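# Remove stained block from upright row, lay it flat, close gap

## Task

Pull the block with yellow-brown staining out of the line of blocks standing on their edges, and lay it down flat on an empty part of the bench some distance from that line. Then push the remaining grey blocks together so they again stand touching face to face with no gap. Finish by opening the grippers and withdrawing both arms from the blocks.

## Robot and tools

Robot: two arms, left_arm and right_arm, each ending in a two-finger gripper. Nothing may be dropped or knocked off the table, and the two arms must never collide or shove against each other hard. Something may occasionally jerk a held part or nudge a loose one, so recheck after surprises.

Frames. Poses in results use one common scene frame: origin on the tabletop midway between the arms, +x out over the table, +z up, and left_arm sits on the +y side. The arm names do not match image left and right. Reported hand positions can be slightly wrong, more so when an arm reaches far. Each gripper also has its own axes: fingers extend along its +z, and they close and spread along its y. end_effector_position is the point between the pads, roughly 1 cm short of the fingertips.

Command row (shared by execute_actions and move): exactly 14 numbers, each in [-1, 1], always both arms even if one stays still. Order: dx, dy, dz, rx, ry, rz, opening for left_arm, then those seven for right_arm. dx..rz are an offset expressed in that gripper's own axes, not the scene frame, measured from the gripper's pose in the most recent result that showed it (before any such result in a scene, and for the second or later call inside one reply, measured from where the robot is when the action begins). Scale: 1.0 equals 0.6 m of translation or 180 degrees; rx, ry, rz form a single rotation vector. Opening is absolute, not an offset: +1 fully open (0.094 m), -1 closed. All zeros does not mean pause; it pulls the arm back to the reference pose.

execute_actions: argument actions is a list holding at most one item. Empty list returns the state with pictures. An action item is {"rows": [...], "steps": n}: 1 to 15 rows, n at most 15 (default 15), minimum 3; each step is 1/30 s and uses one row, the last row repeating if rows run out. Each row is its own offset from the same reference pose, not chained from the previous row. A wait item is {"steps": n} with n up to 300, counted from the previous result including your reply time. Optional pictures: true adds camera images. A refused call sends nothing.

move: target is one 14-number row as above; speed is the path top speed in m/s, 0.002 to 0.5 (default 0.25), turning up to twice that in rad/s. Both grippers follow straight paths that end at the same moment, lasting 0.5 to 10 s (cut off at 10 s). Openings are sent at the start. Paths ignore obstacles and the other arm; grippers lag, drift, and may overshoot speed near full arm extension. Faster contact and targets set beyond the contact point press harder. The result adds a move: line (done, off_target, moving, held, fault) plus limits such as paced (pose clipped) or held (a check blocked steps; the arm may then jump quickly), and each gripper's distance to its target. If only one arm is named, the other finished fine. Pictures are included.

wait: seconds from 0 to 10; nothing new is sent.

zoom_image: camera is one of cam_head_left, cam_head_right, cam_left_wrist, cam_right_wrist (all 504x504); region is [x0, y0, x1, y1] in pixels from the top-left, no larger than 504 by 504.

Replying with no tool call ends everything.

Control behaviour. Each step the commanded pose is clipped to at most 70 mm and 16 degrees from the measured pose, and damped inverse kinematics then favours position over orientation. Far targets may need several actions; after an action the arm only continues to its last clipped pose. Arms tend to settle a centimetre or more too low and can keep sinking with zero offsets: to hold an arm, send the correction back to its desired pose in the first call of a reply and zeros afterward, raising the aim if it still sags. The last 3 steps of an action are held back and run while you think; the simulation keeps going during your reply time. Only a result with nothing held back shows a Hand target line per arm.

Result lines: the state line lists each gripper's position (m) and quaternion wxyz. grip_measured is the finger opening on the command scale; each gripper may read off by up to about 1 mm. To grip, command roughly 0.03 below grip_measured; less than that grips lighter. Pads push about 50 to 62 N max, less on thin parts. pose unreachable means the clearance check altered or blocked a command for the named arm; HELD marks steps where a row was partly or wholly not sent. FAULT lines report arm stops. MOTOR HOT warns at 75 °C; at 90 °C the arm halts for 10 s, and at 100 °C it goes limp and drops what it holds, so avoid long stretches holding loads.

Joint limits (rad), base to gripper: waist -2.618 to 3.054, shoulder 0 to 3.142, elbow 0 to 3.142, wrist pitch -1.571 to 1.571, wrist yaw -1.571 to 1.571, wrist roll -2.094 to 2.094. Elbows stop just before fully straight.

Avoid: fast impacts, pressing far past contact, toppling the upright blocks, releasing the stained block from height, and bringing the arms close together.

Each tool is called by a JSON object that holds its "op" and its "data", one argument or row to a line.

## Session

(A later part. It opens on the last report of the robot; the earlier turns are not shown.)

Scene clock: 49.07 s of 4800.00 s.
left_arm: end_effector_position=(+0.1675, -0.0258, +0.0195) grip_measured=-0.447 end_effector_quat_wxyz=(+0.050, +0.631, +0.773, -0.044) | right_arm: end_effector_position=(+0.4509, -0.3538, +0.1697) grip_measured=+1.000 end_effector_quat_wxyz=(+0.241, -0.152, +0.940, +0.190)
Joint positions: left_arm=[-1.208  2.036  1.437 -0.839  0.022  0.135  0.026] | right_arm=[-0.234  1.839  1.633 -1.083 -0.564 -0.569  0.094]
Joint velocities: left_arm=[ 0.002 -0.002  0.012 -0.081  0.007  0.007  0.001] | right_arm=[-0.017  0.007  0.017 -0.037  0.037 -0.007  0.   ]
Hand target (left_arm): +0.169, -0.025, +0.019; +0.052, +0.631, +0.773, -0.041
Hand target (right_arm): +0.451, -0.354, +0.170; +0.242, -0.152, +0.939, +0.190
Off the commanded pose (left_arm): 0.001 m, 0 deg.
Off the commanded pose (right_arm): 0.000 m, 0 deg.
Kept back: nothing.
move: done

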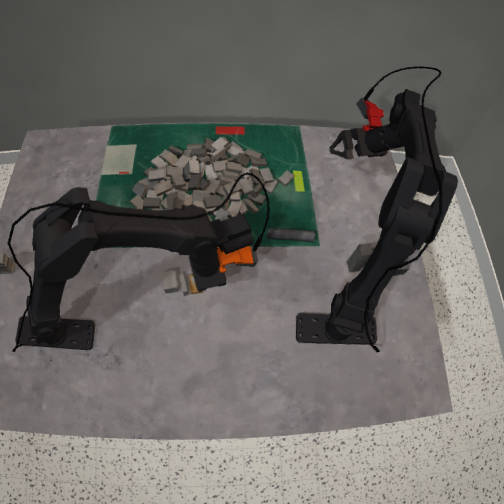

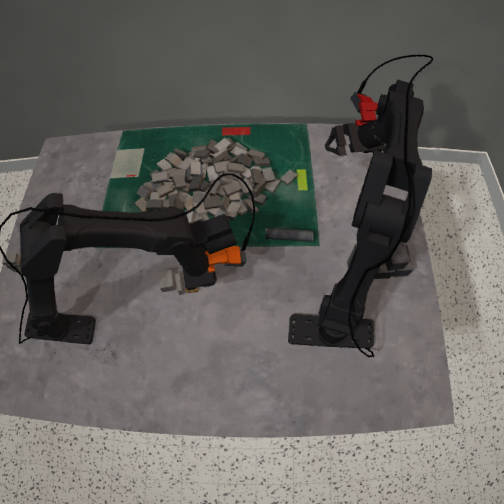

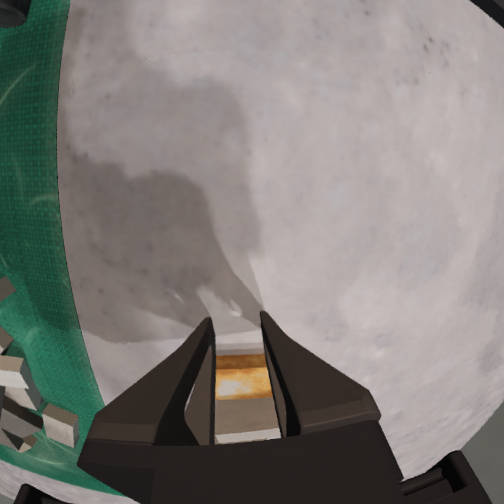

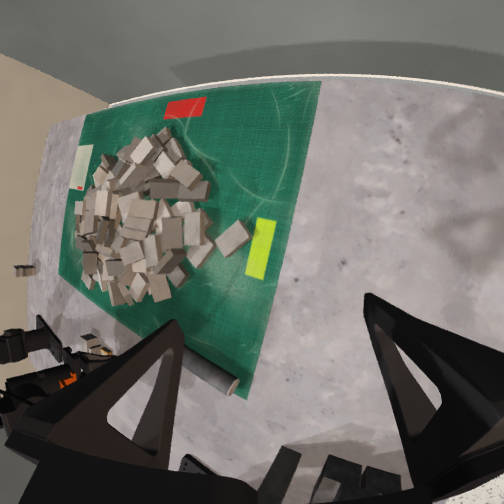

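{"op": "move", "data": {
  "target": [0.005,0,-0.015,0,-0.02,0,0.5,0,0,0,0,0,0,1]
}}

{"op": "move", "data": {
  "target": [0.035,0,0,0,0,0,0.5,0,0,0,0,0,0,1],
  "speed": 0.04
}}

{"op": "move", "data": {
  "target": [0,0,0.025,0,0,0,0.5,0,0,0,0,0,0,1],
  "speed": 0.03
}}

{"op": "move", "data": {
  "target": [0,0,-0.003,0,0,0,-0.45,0,0,0,0,0,0,1]
}}

Scene clock: 50.17 s of 4800.00 s.
left_arm: end_effector_position=(+0.1670, -0.0244, +0.0268) grip_measured=+0.497 end_effector_quat_wxyz=(+0.073, +0.630, +0.771, -0.057) | right_arm: end_effector_position=(+0.4509, -0.3541, +0.1695) grip_measured=+1.000 end_effector_quat_wxyz=(+0.241, -0.152, +0.940, +0.189)
Joint positions: left_arm=[-1.208  1.978  1.373 -0.781  0.022  0.135  0.07 ] | right_arm=[-0.234  1.839  1.633 -1.083 -0.563 -0.569  0.094]
Joint velocities: left_arm=[-0.012 -0.012 -0.002 -0.037 -0.022  0.007  0.001] | right_arm=[-0.012 -0.002 -0.022  0.022 -0.022 -0.007  0.   ]
Hand target (left_arm): +0.167, -0.022, +0.028; +0.075, +0.630, +0.770, -0.063
Hand target (right_arm): +0.451, -0.354, +0.170; +0.241, -0.152, +0.940, +0.190
Off the commanded pose (left_arm): 0.003 m, 1 deg.
Off the commanded pose (right_arm): 0.000 m, 0 deg.
Kept back: nothing.
move: done

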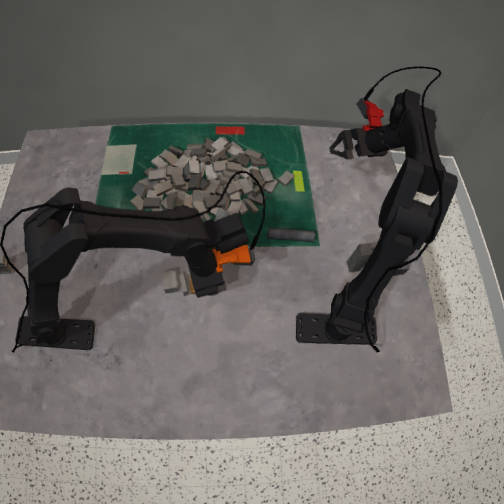

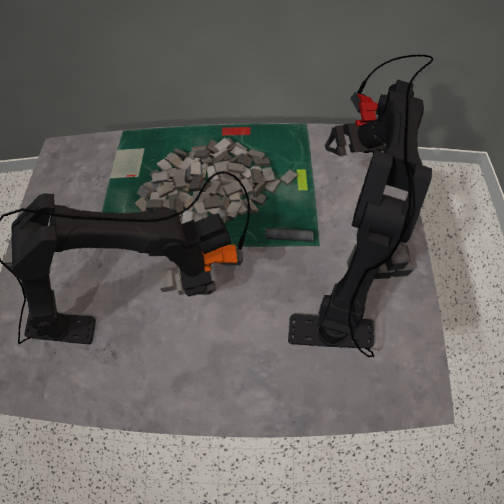

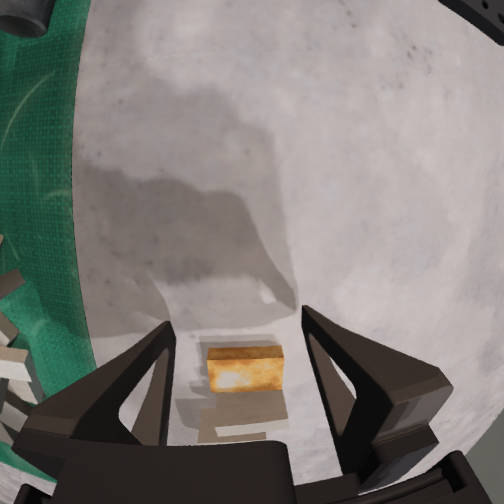

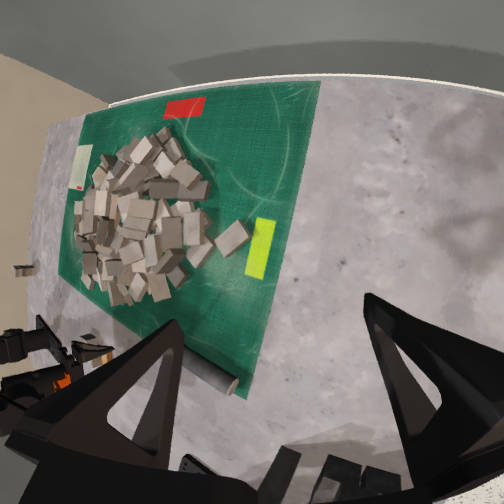

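Scene clock: 50.93 s of 4800.00 s.
left_arm: end_effector_position=(+0.1606, -0.0061, +0.0206) grip_measured=+0.497 end_effector_quat_wxyz=(+0.065, +0.631, +0.771, -0.053) | right_arm: end_effector_position=(+0.4509, -0.3543, +0.1694) grip_measured=+1.000 end_effector_quat_wxyz=(+0.241, -0.152, +0.940, +0.188)
Joint positions: left_arm=[-1.208  1.933  1.285 -0.756  0.022  0.135  0.07 ] | right_arm=[-0.234  1.839  1.633 -1.083 -0.561 -0.569  0.094]
Joint velocities: left_arm=[ 0.007  0.002 -0.012 -0.037 -0.037  0.051 -0.002] | right_arm=[-0.012 -0.017  0.012 -0.051  0.037 -0.051  0.   ]
Hand target (left_arm): +0.163, -0.004, +0.023; +0.073, +0.630, +0.771, -0.057
Hand target (right_arm): +0.451, -0.354, +0.170; +0.241, -0.152, +0.940, +0.189
Off the commanded pose (left_arm): 0.004 m, 1 deg.
Off the commanded pose (right_arm): 0.000 m, 0 deg.
Kept back: nothing.
move: done

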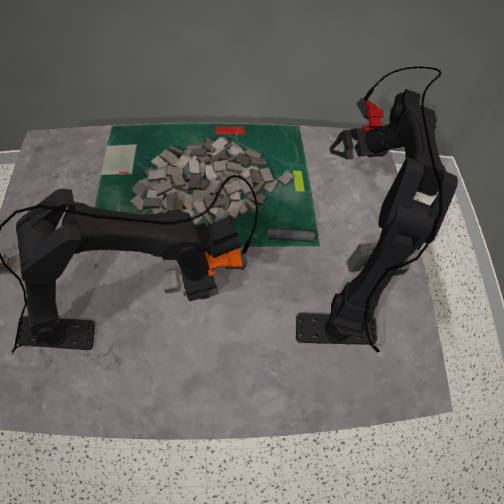

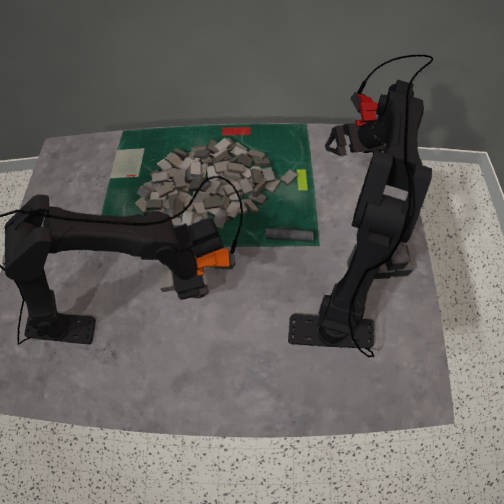

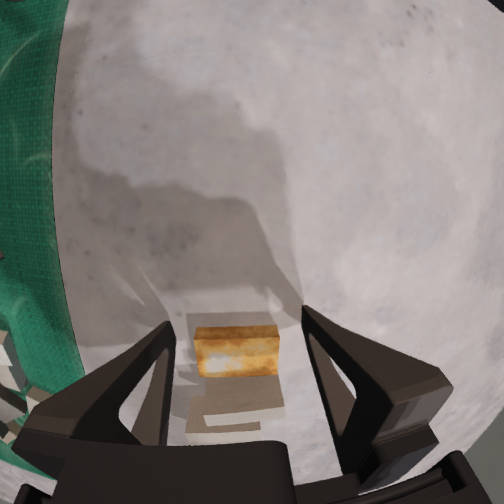

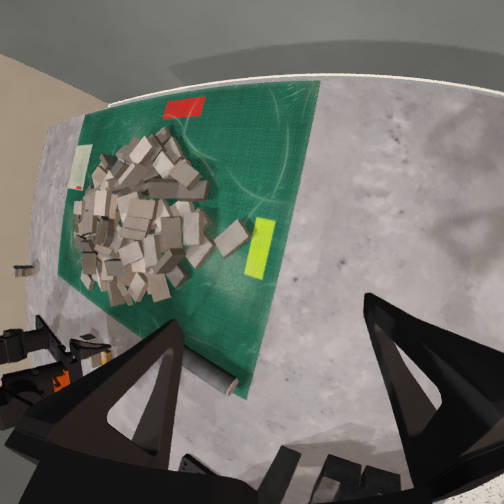

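Scene clock: 51.70 s of 4800.00 s.
left_arm: end_effector_position=(+0.1631, -0.0134, +0.0201) grip_measured=+0.497 end_effector_quat_wxyz=(+0.078, +0.630, +0.770, -0.060) | right_arm: end_effector_position=(+0.4508, -0.3546, +0.1692) grip_measured=+1.000 end_effector_quat_wxyz=(+0.240, -0.152, +0.940, +0.187)
Joint positions: left_arm=[-1.208  1.938  1.285 -0.722  0.022  0.135  0.07 ] | right_arm=[-0.234  1.839  1.633 -1.083 -0.559 -0.569  0.094]
Joint velocities: left_arm=[ 0.002 -0.017 -0.002  0.022 -0.022  0.037  0.001] | right_arm=[ 0.012 -0.017 -0.002 -0.007 -0.037 -0.022  0.   ]
Hand target (left_arm): +0.161, -0.008, +0.006; +0.065, +0.631, +0.771, -0.053
Hand target (right_arm): +0.451, -0.354, +0.169; +0.241, -0.152, +0.940, +0.188
Off the commanded pose (left_arm): 0.015 m, 2 deg.
Off the commanded pose (right_arm): 0.000 m, 0 deg.
Kept back: nothing.
move: off_target (left_arm)

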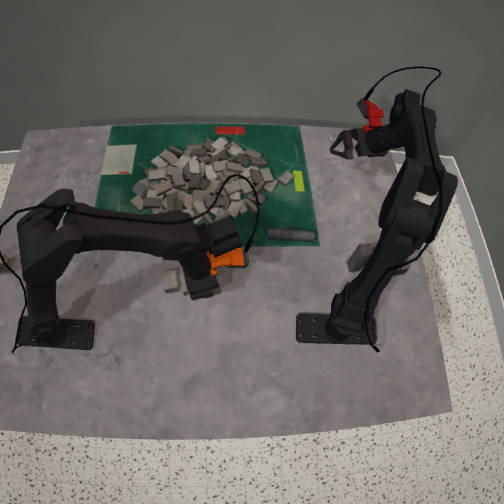

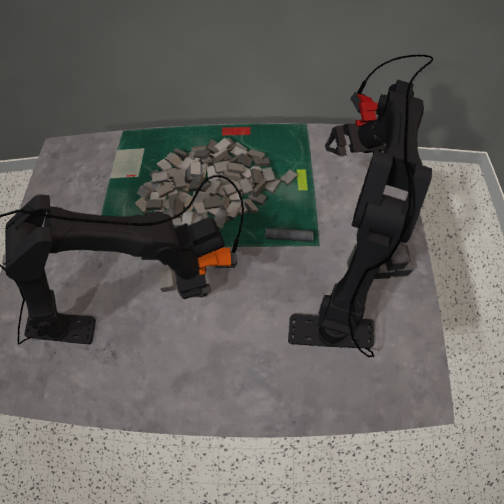

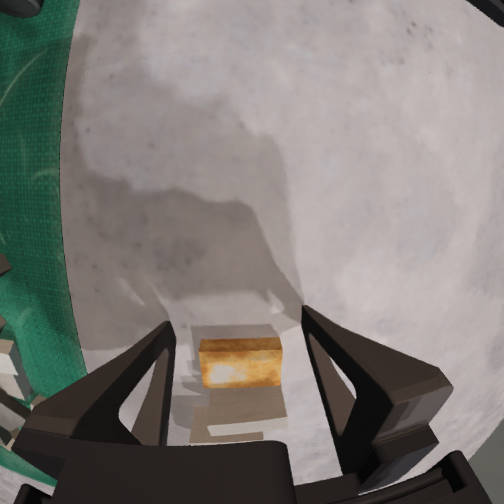

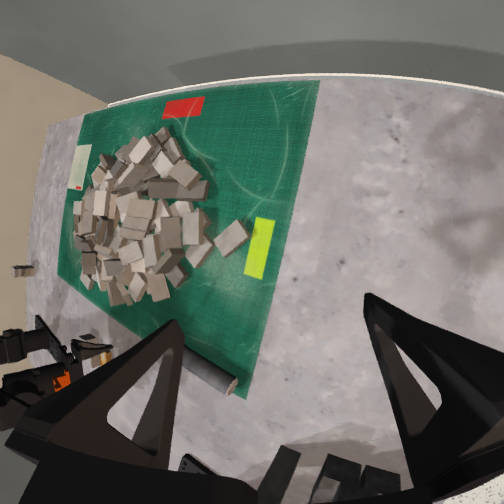

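Scene clock: 52.40 s of 4800.00 s.
left_arm: end_effector_position=(+0.1631, -0.0136, +0.0202) grip_measured=-0.447 end_effector_quat_wxyz=(+0.078, +0.630, +0.770, -0.061) | right_arm: end_effector_position=(+0.4508, -0.3548, +0.1691) grip_measured=+1.000 end_effector_quat_wxyz=(+0.240, -0.152, +0.940, +0.187)
Joint positions: left_arm=[-1.208  1.938  1.285 -0.721  0.023  0.135  0.026] | right_arm=[-0.234  1.839  1.633 -1.083 -0.558 -0.569  0.094]
Joint velocities: left_arm=[-0.007 -0.002 -0.012  0.037 -0.081  0.022  0.001] | right_arm=[-0.012 -0.007 -0.022  0.095  0.037 -0.022  0.   ]
Hand target (left_arm): +0.163, -0.013, +0.022; +0.078, +0.630, +0.770, -0.061
Hand target (right_arm): +0.451, -0.355, +0.169; +0.240, -0.152, +0.940, +0.187
Off the commanded pose (left_arm): 0.002 m, 0 deg.
Off the commanded pose (right_arm): 0.000 m, 0 deg.
Kept back: nothing.
move: done

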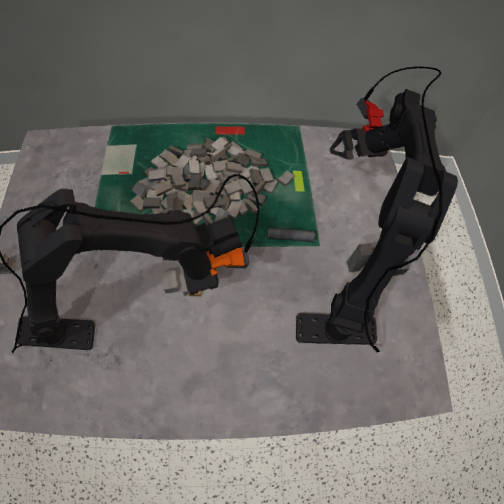

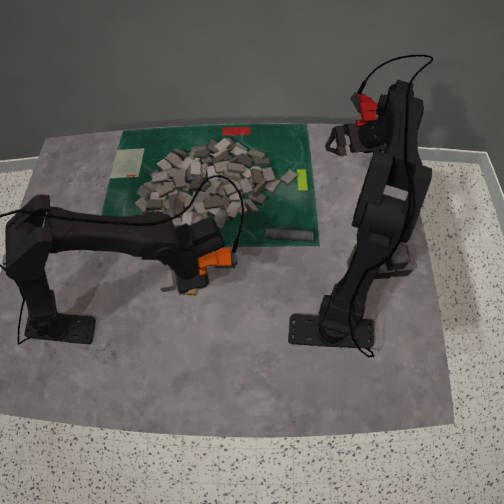

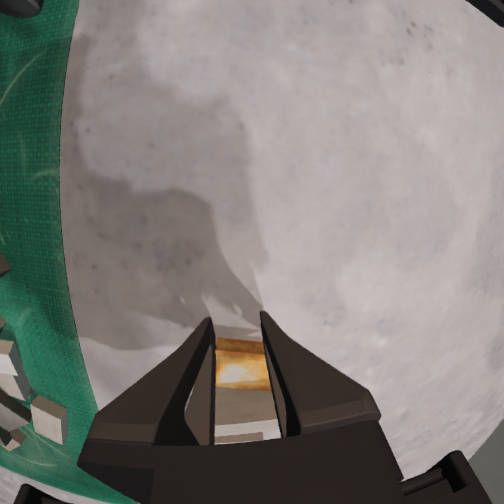

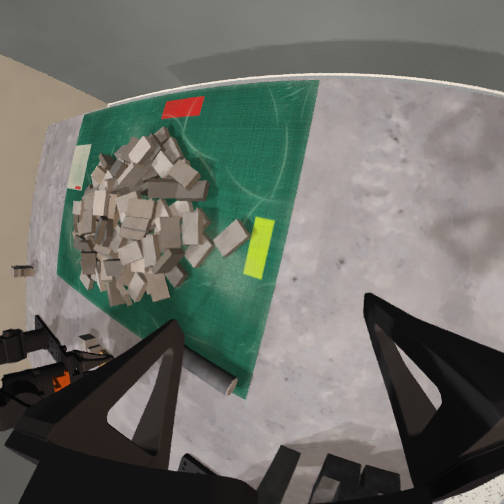

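{"op": "move", "data": {
  "target": [0,0,-0.04,0,0.05,0,0.5,0,0,0,0,0,0,1]
}}

{"op": "execute_actions", "data": {
  "actions": []
}}

Scene clock: 53.73 s of 4800.00 s.
left_arm: end_effector_position=(+0.1635, -0.0072, +0.0439) grip_measured=+0.497 end_effector_quat_wxyz=(+0.021, +0.632, +0.774, -0.018) | right_arm: end_effector_position=(+0.4507, -0.3550, +0.1689) grip_measured=+1.000 end_effector_quat_wxyz=(+0.240, -0.151, +0.941, +0.186)
Joint positions: left_arm=[-1.208  2.006  1.501 -1.011  0.009  0.135  0.07 ] | right_arm=[-0.234  1.839  1.633 -1.083 -0.556 -0.569  0.094]
Joint velocities: left_arm=[ 0.007 -0.022  0.007 -0.051 -0.022 -0.007  0.001] | right_arm=[ 0.022 -0.002 -0.007 -0.037  0.007 -0.022  0.   ]
Hand target (left_arm): +0.162, -0.009, +0.043; +0.017, +0.632, +0.774, -0.012
Hand target (right_arm): +0.451, -0.355, +0.169; +0.240, -0.152, +0.940, +0.187
Off the commanded pose (left_arm): 0.002 m, 1 deg.
Off the commanded pose (right_arm): 0.000 m, 0 deg.
Kept back: nothing.
move: done

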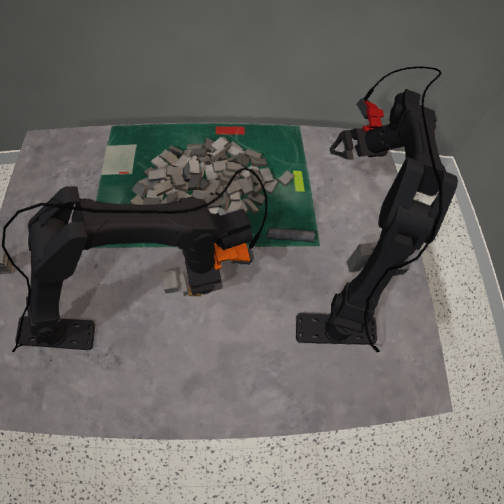

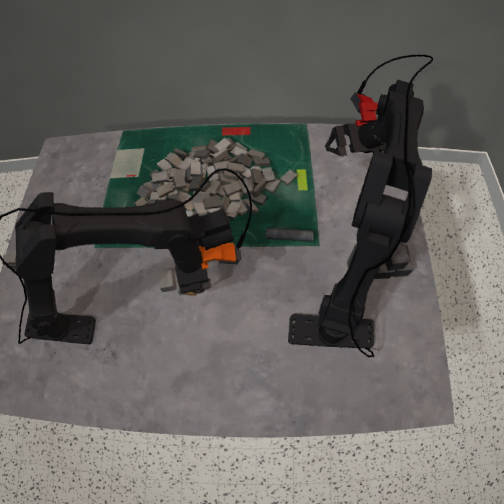

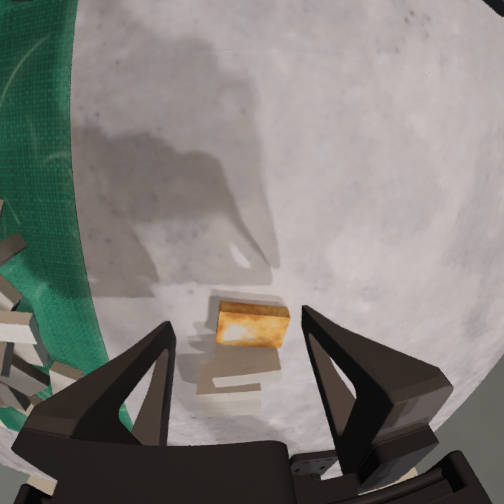

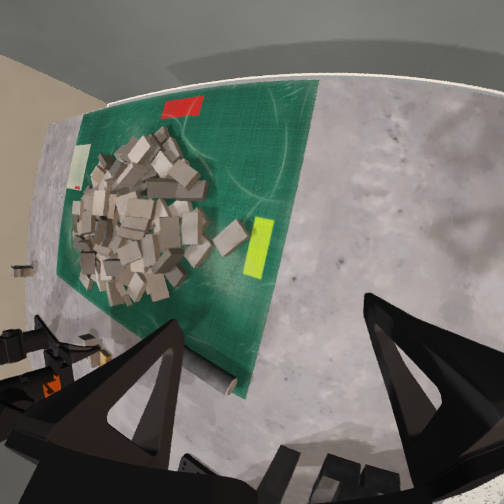

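Scene clock: 53.73 s of 4800.00 s.
left_arm: end_effector_position=(+0.1635, -0.0072, +0.0439) grip_measured=+0.497 end_effector_quat_wxyz=(+0.021, +0.632, +0.774, -0.018) | right_arm: end_effector_position=(+0.4507, -0.3550, +0.1689) grip_measured=+1.000 end_effector_quat_wxyz=(+0.240, -0.151, +0.941, +0.186)
Joint positions: left_arm=[-1.208  2.006  1.501 -1.011  0.009  0.135  0.07 ] | right_arm=[-0.234  1.839  1.633 -1.083 -0.556 -0.569  0.094]
Joint velocities: left_arm=[ 0.007 -0.022  0.007 -0.051 -0.022 -0.007  0.001] | right_arm=[ 0.022 -0.002 -0.007 -0.037  0.007 -0.022  0.   ]
Hand target (left_arm): +0.162, -0.009, +0.043; +0.017, +0.632, +0.774, -0.012
Hand target (right_arm): +0.451, -0.355, +0.169; +0.240, -0.152, +0.940, +0.187
Off the commanded pose (left_arm): 0.002 m, 1 deg.
Off the commanded pose (right_arm): 0.000 m, 0 deg.
Kept back: nothing.

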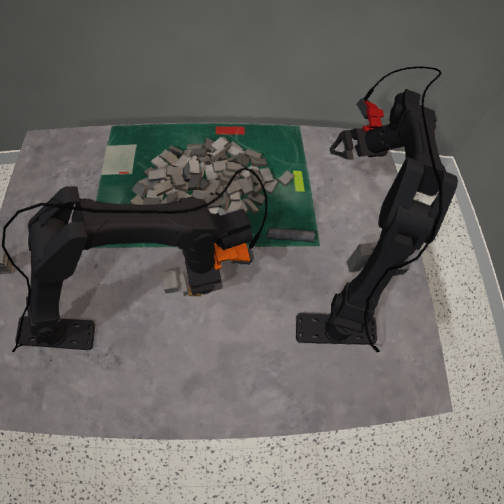

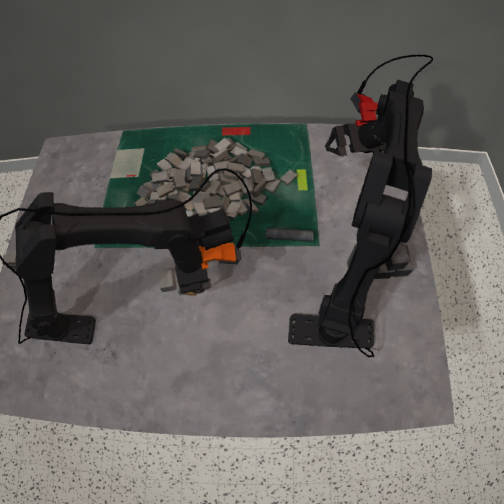

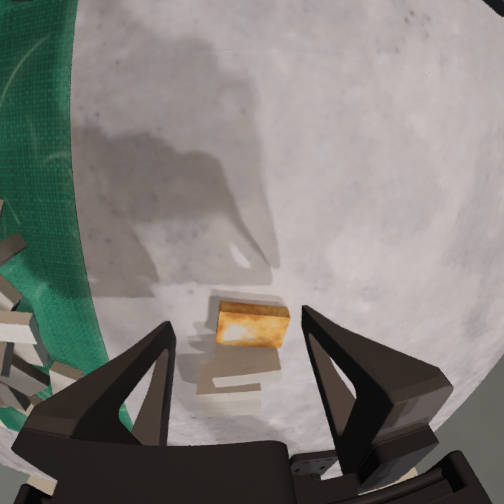

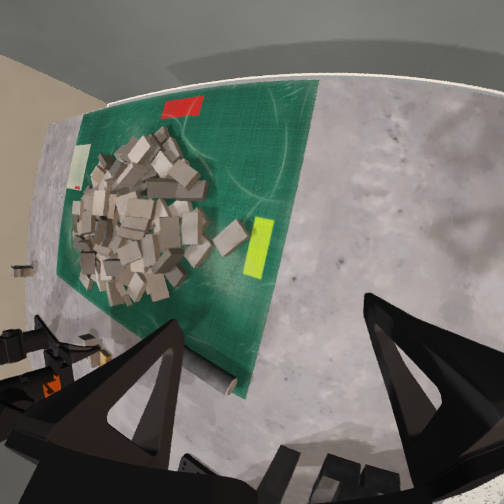

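{"op": "move", "data": {
  "target": [0.024,-0.01,0,0,0,0,0.5,0,0,0,0,0,0,1]
}}

{"op": "move", "data": {
  "target": [0.006,0,0.045,0,0,0,0.5,0,0,0,0,0,0,1],
  "speed": 0.04
}}

{"op": "move", "data": {
  "target": [0,0,0,0,0,0,-0.45,0,0,0,0,0,0,1]
}}

Scene clock: 54.67 s of 4800.00 s.
left_arm: end_effector_position=(+0.1589, +0.0060, +0.0411) grip_measured=+0.497 end_effector_quat_wxyz=(+0.014, +0.632, +0.775, -0.014) | right_arm: end_effector_position=(+0.4507, -0.3553, +0.1688) grip_measured=+1.000 end_effector_quat_wxyz=(+0.240, -0.151, +0.941, +0.185)
Joint positions: left_arm=[-1.208  1.972  1.441 -1.001  0.009  0.135  0.07 ] | right_arm=[-0.234  1.839  1.633 -1.083 -0.555 -0.569  0.094]
Joint velocities: left_arm=[ 0.012  0.037  0.017  0.066  0.022  0.007 -0.001] | right_arm=[-0.007 -0.012 -0.007 -0.022 -0.007 -0.007  0.   ]
Hand target (left_arm): +0.155, +0.006, +0.043; +0.021, +0.632, +0.774, -0.018
Hand target (right_arm): +0.451, -0.355, +0.169; +0.240, -0.151, +0.941, +0.186
Off the commanded pose (left_arm): 0.005 m, 1 deg.
Off the commanded pose (right_arm): 0.000 m, 0 deg.
Kept back: nothing.
move: done

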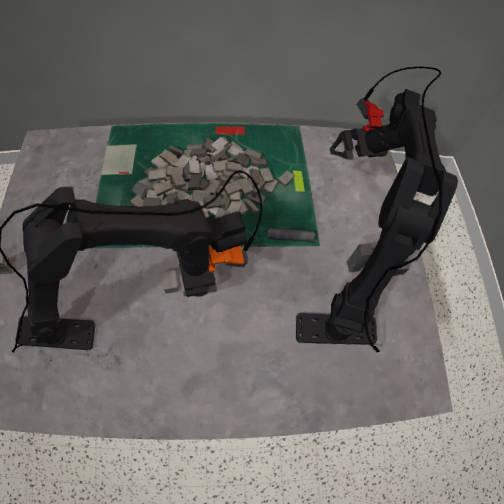

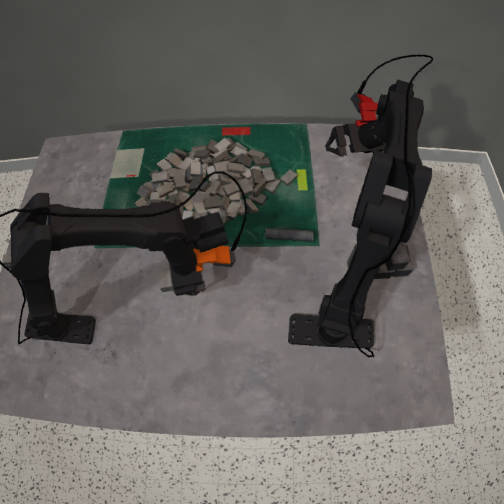

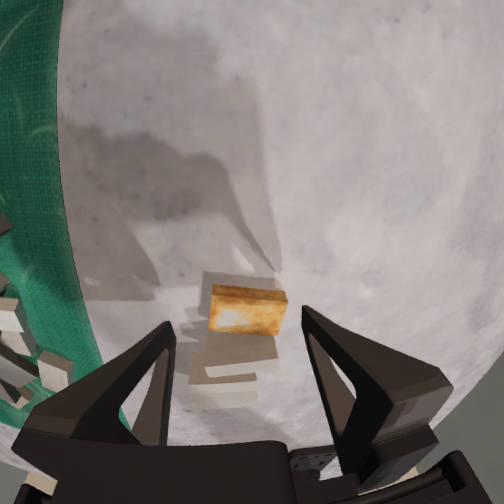

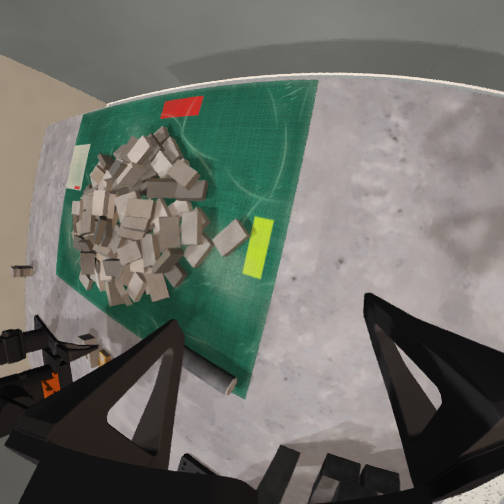

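Scene clock: 55.77 s of 4800.00 s.
left_arm: end_effector_position=(+0.1596, +0.0039, +0.0273) grip_measured=+0.497 end_effector_quat_wxyz=(+0.026, +0.632, +0.774, -0.021) | right_arm: end_effector_position=(+0.4507, -0.3555, +0.1687) grip_measured=+1.000 end_effector_quat_wxyz=(+0.239, -0.151, +0.941, +0.185)
Joint positions: left_arm=[-1.208  1.972  1.382 -0.914  0.009  0.135  0.07 ] | right_arm=[-0.234  1.839  1.633 -1.083 -0.553 -0.569  0.094]
Joint velocities: left_arm=[ 0.012 -0.007 -0.002  0.051  0.022  0.037  0.   ] | right_arm=[-0.002 -0.007  0.022  0.022  0.066 -0.037  0.   ]
Hand target (left_arm): +0.158, +0.009, +0.014; +0.014, +0.632, +0.775, -0.014
Hand target (right_arm): +0.451, -0.355, +0.169; +0.240, -0.151, +0.941, +0.185
Off the commanded pose (left_arm): 0.014 m, 2 deg.
Off the commanded pose (right_arm): 0.000 m, 0 deg.
Kept back: nothing.
move: off_target (left_arm)

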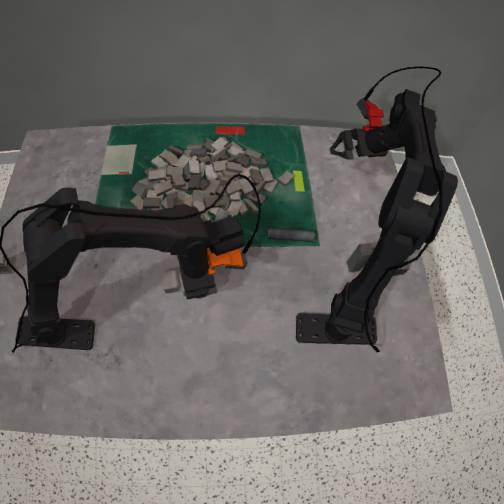

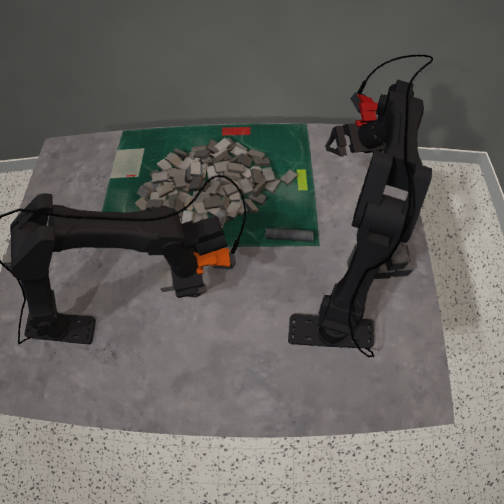

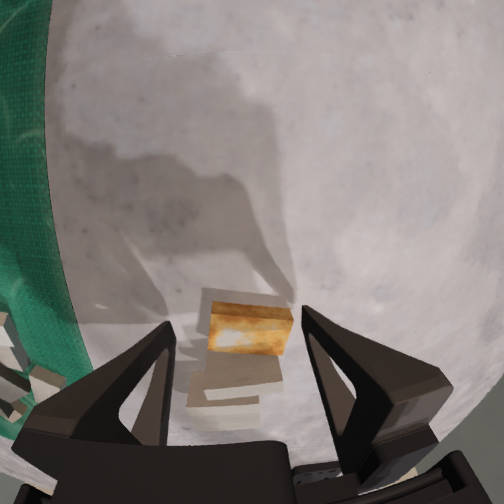

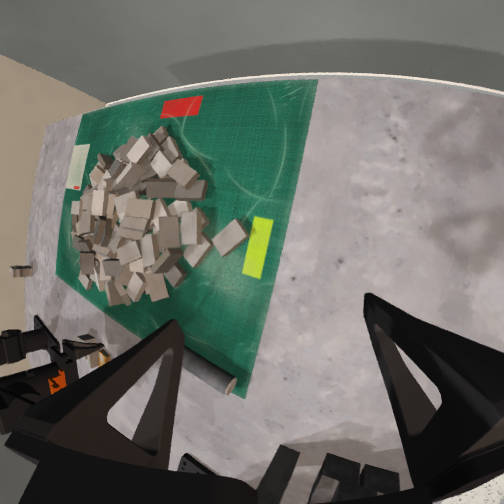

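Scene clock: 56.27 s of 4800.00 s.
left_arm: end_effector_position=(+0.1594, +0.0039, +0.0273) grip_measured=-0.112 end_effector_quat_wxyz=(+0.026, +0.632, +0.774, -0.022) | right_arm: end_effector_position=(+0.4506, -0.3557, +0.1685) grip_measured=+1.000 end_effector_quat_wxyz=(+0.239, -0.151, +0.941, +0.184)
Joint positions: left_arm=[-1.208  1.972  1.382 -0.914  0.01   0.135  0.042] | right_arm=[-0.234  1.839  1.633 -1.083 -0.551 -0.569  0.094]
Joint velocities: left_arm=[ 0.007  0.007 -0.007  0.037 -0.081 -0.066  0.001] | right_arm=[ 0.002 -0.012 -0.007 -0.037  0.022  0.022  0.   ]
Hand target (left_arm): +0.160, +0.004, +0.027; +0.026, +0.632, +0.774, -0.021
Hand target (right_arm): +0.451, -0.356, +0.169; +0.239, -0.151, +0.941, +0.185
Off the commanded pose (left_arm): 0.000 m, 0 deg.
Off the commanded pose (right_arm): 0.000 m, 0 deg.
Kept back: nothing.
move: done

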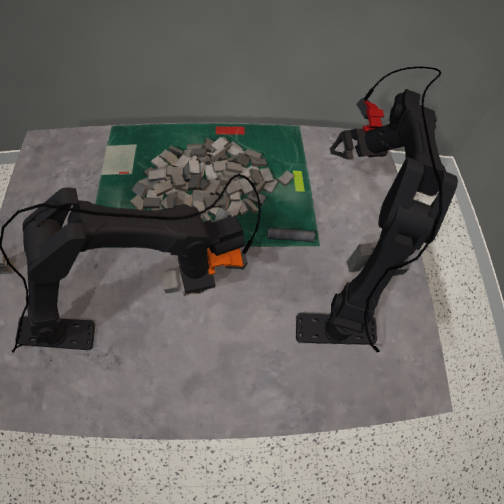

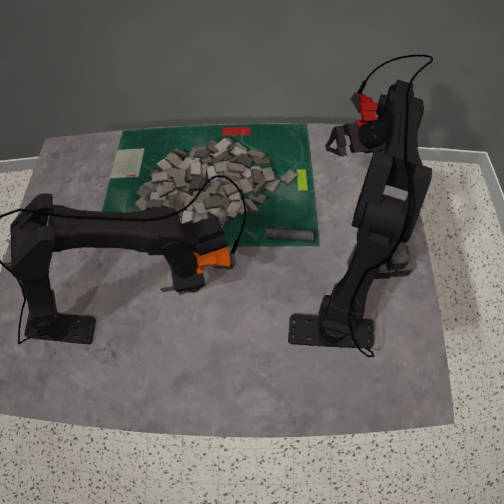

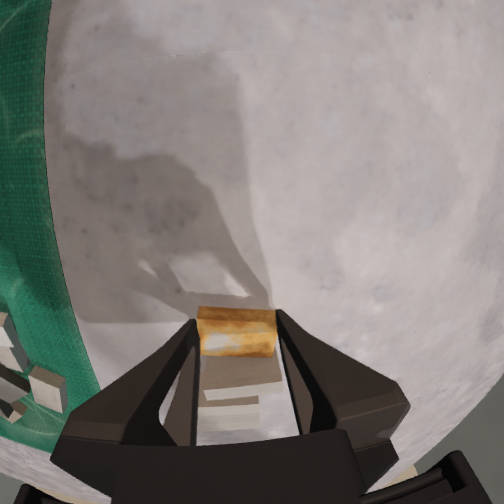

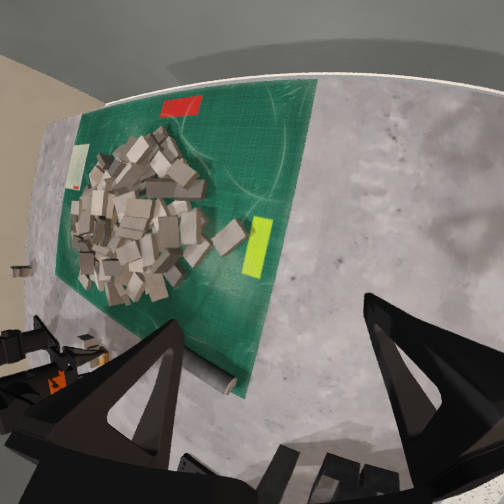

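Gripped. Drag away and release.

{"op": "move", "data": {
  "target": [-0.17,0,-0.006,0,0,0,-0.45,0,0,0,0,0,0,1],
  "speed": 0.1
}}

{"op": "move", "data": {
  "target": [0,0,0.012,0,0,0,0.5,0,0,0,0,0,0,1],
  "speed": 0.03
}}

{"op": "move", "data": {
  "target": [0,0,-0.1,0,0,0,0.5,0,0,0,0,0,0,1]
}}

Scene clock: 58.13 s of 4800.00 s.
left_arm: end_effector_position=(+0.1849, -0.0926, +0.0367) grip_measured=-0.112 end_effector_quat_wxyz=(+0.030, +0.631, +0.775, -0.025) | right_arm: end_effector_position=(+0.4506, -0.3560, +0.1684) grip_measured=+1.000 end_effector_quat_wxyz=(+0.239, -0.151, +0.942, +0.183)
Joint positions: left_arm=[-1.225  2.352  2.026 -1.168  0.01   0.117  0.042] | right_arm=[-0.234  1.839  1.633 -1.083 -0.55  -0.569  0.094]
Joint velocities: left_arm=[ 0.007 -0.022 -0.012 -0.022 -0.022  0.051 -0.001] | right_arm=[-0.007  0.002 -0.002  0.051 -0.007 -0.007  0.   ]
Hand target (left_arm): +0.180, -0.095, +0.037; +0.026, +0.632, +0.774, -0.022
Hand target (right_arm): +0.451, -0.356, +0.169; +0.239, -0.151, +0.941, +0.184
Off the commanded pose (left_arm): 0.006 m, 1 deg.
Off the commanded pose (right_arm): 0.000 m, 0 deg.
Kept back: nothing.
move: done

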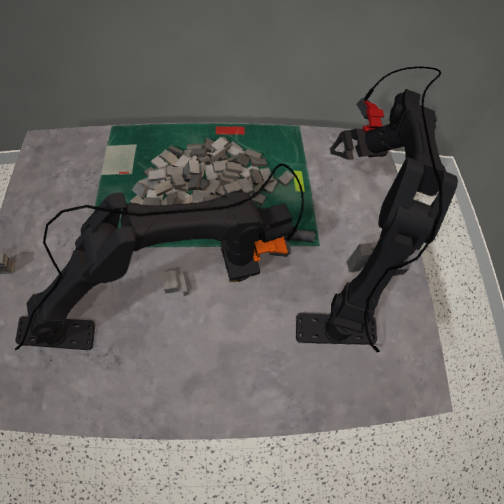

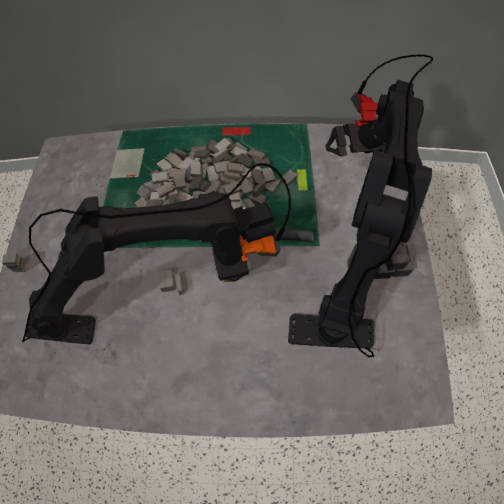

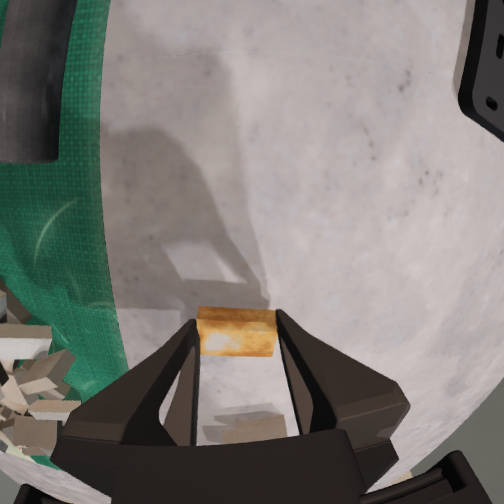

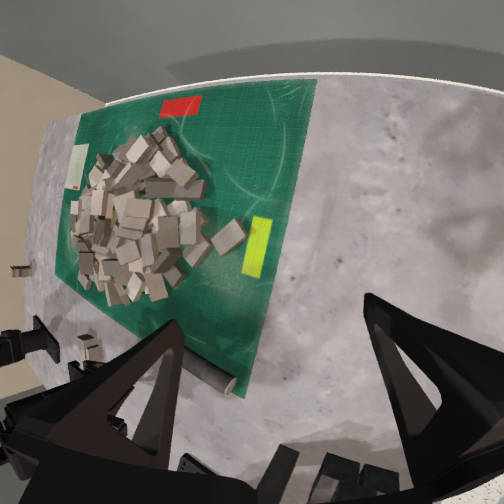

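Scene clock: 58.83 s of 4800.00 s.
left_arm: end_effector_position=(+0.1856, -0.0947, +0.0369) grip_measured=+0.497 end_effector_quat_wxyz=(+0.033, +0.631, +0.774, -0.027) | right_arm: end_effector_position=(+0.4506, -0.3562, +0.1682) grip_measured=+1.000 end_effector_quat_wxyz=(+0.238, -0.151, +0.942, +0.183)
Joint positions: left_arm=[-1.225  2.352  2.026 -1.159  0.01   0.117  0.07 ] | right_arm=[-0.234  1.839  1.633 -1.083 -0.548 -0.569  0.094]
Joint velocities: left_arm=[ 0.002 -0.002  0.017 -0.007  0.022 -0.022 -0.   ] | right_arm=[-0.007  0.002  0.002 -0.037 -0.051 -0.037  0.   ]
Hand target (left_arm): +0.185, -0.093, +0.030; +0.029, +0.631, +0.775, -0.025
Hand target (right_arm): +0.451, -0.356, +0.168; +0.239, -0.151, +0.942, +0.183
Off the commanded pose (left_arm): 0.008 m, 1 deg.
Off the commanded pose (right_arm): 0.000 m, 0 deg.
Kept back: nothing.
move: done

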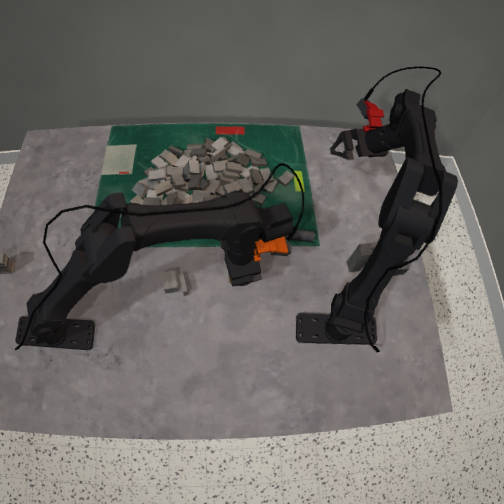

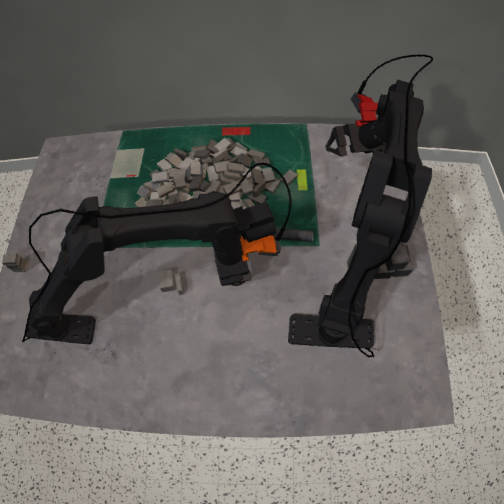

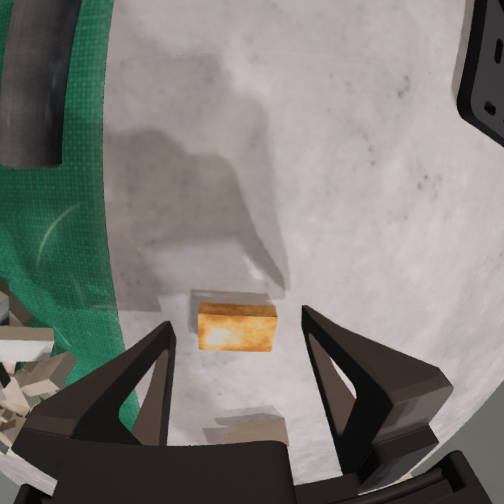

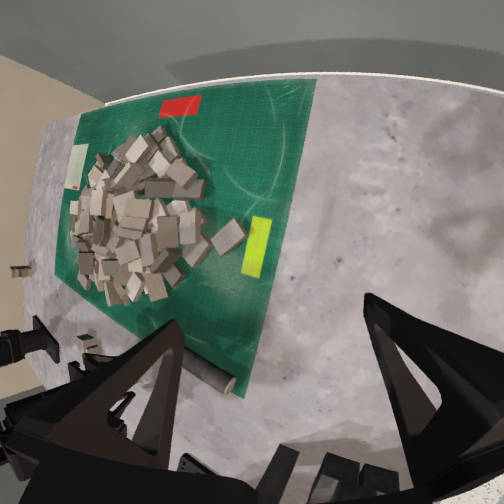

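Scene clock: 59.90 s of 4800.00 s.
left_arm: end_effector_position=(+0.1842, -0.0904, +0.0896) grip_measured=+0.497 end_effector_quat_wxyz=(+0.032, +0.631, +0.775, -0.026) | right_arm: end_effector_position=(+0.4505, -0.3564, +0.1681) grip_measured=+1.000 end_effector_quat_wxyz=(+0.238, -0.151, +0.942, +0.182)
Joint positions: left_arm=[-1.225  2.336  2.207 -1.36   0.01   0.117  0.07 ] | right_arm=[-0.234  1.839  1.633 -1.083 -0.547 -0.569  0.094]
Joint velocities: left_arm=[ 0.002  0.012 -0.007 -0.066  0.081 -0.051  0.001] | right_arm=[-0.007  0.007  0.007  0.037 -0.007  0.037  0.   ]
Hand target (left_arm): +0.184, -0.090, +0.097; +0.034, +0.631, +0.774, -0.027
Hand target (right_arm): +0.451, -0.356, +0.168; +0.238, -0.151, +0.942, +0.183
Off the commanded pose (left_arm): 0.007 m, 0 deg.
Off the commanded pose (right_arm): 0.000 m, 0 deg.
Kept back: nothing.
move: done

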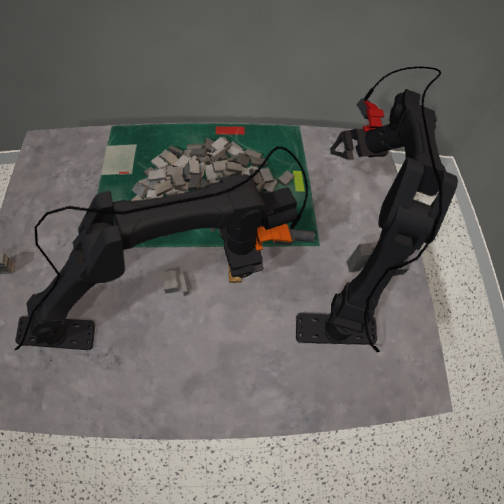

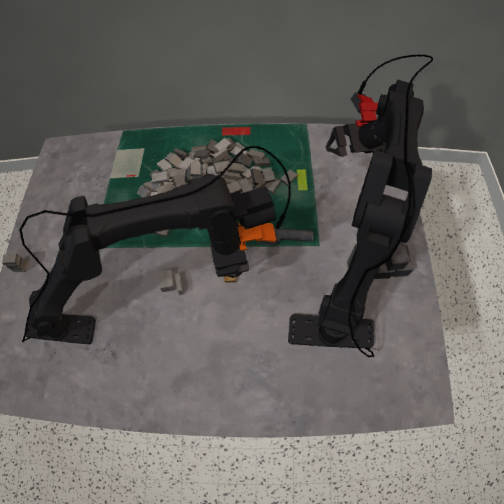

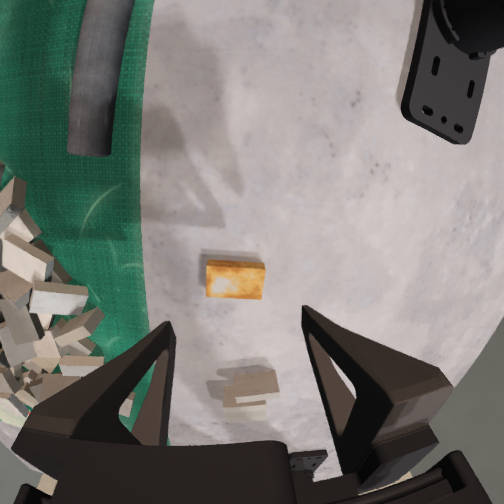

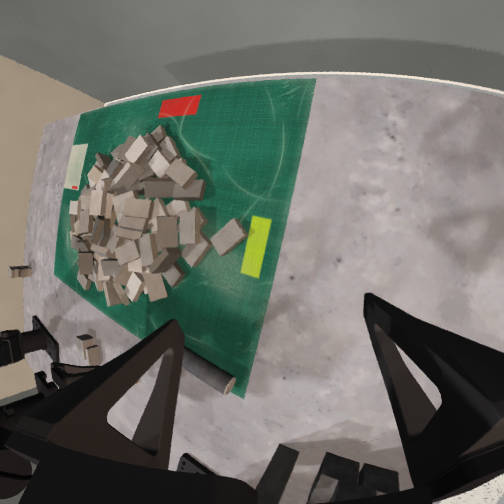

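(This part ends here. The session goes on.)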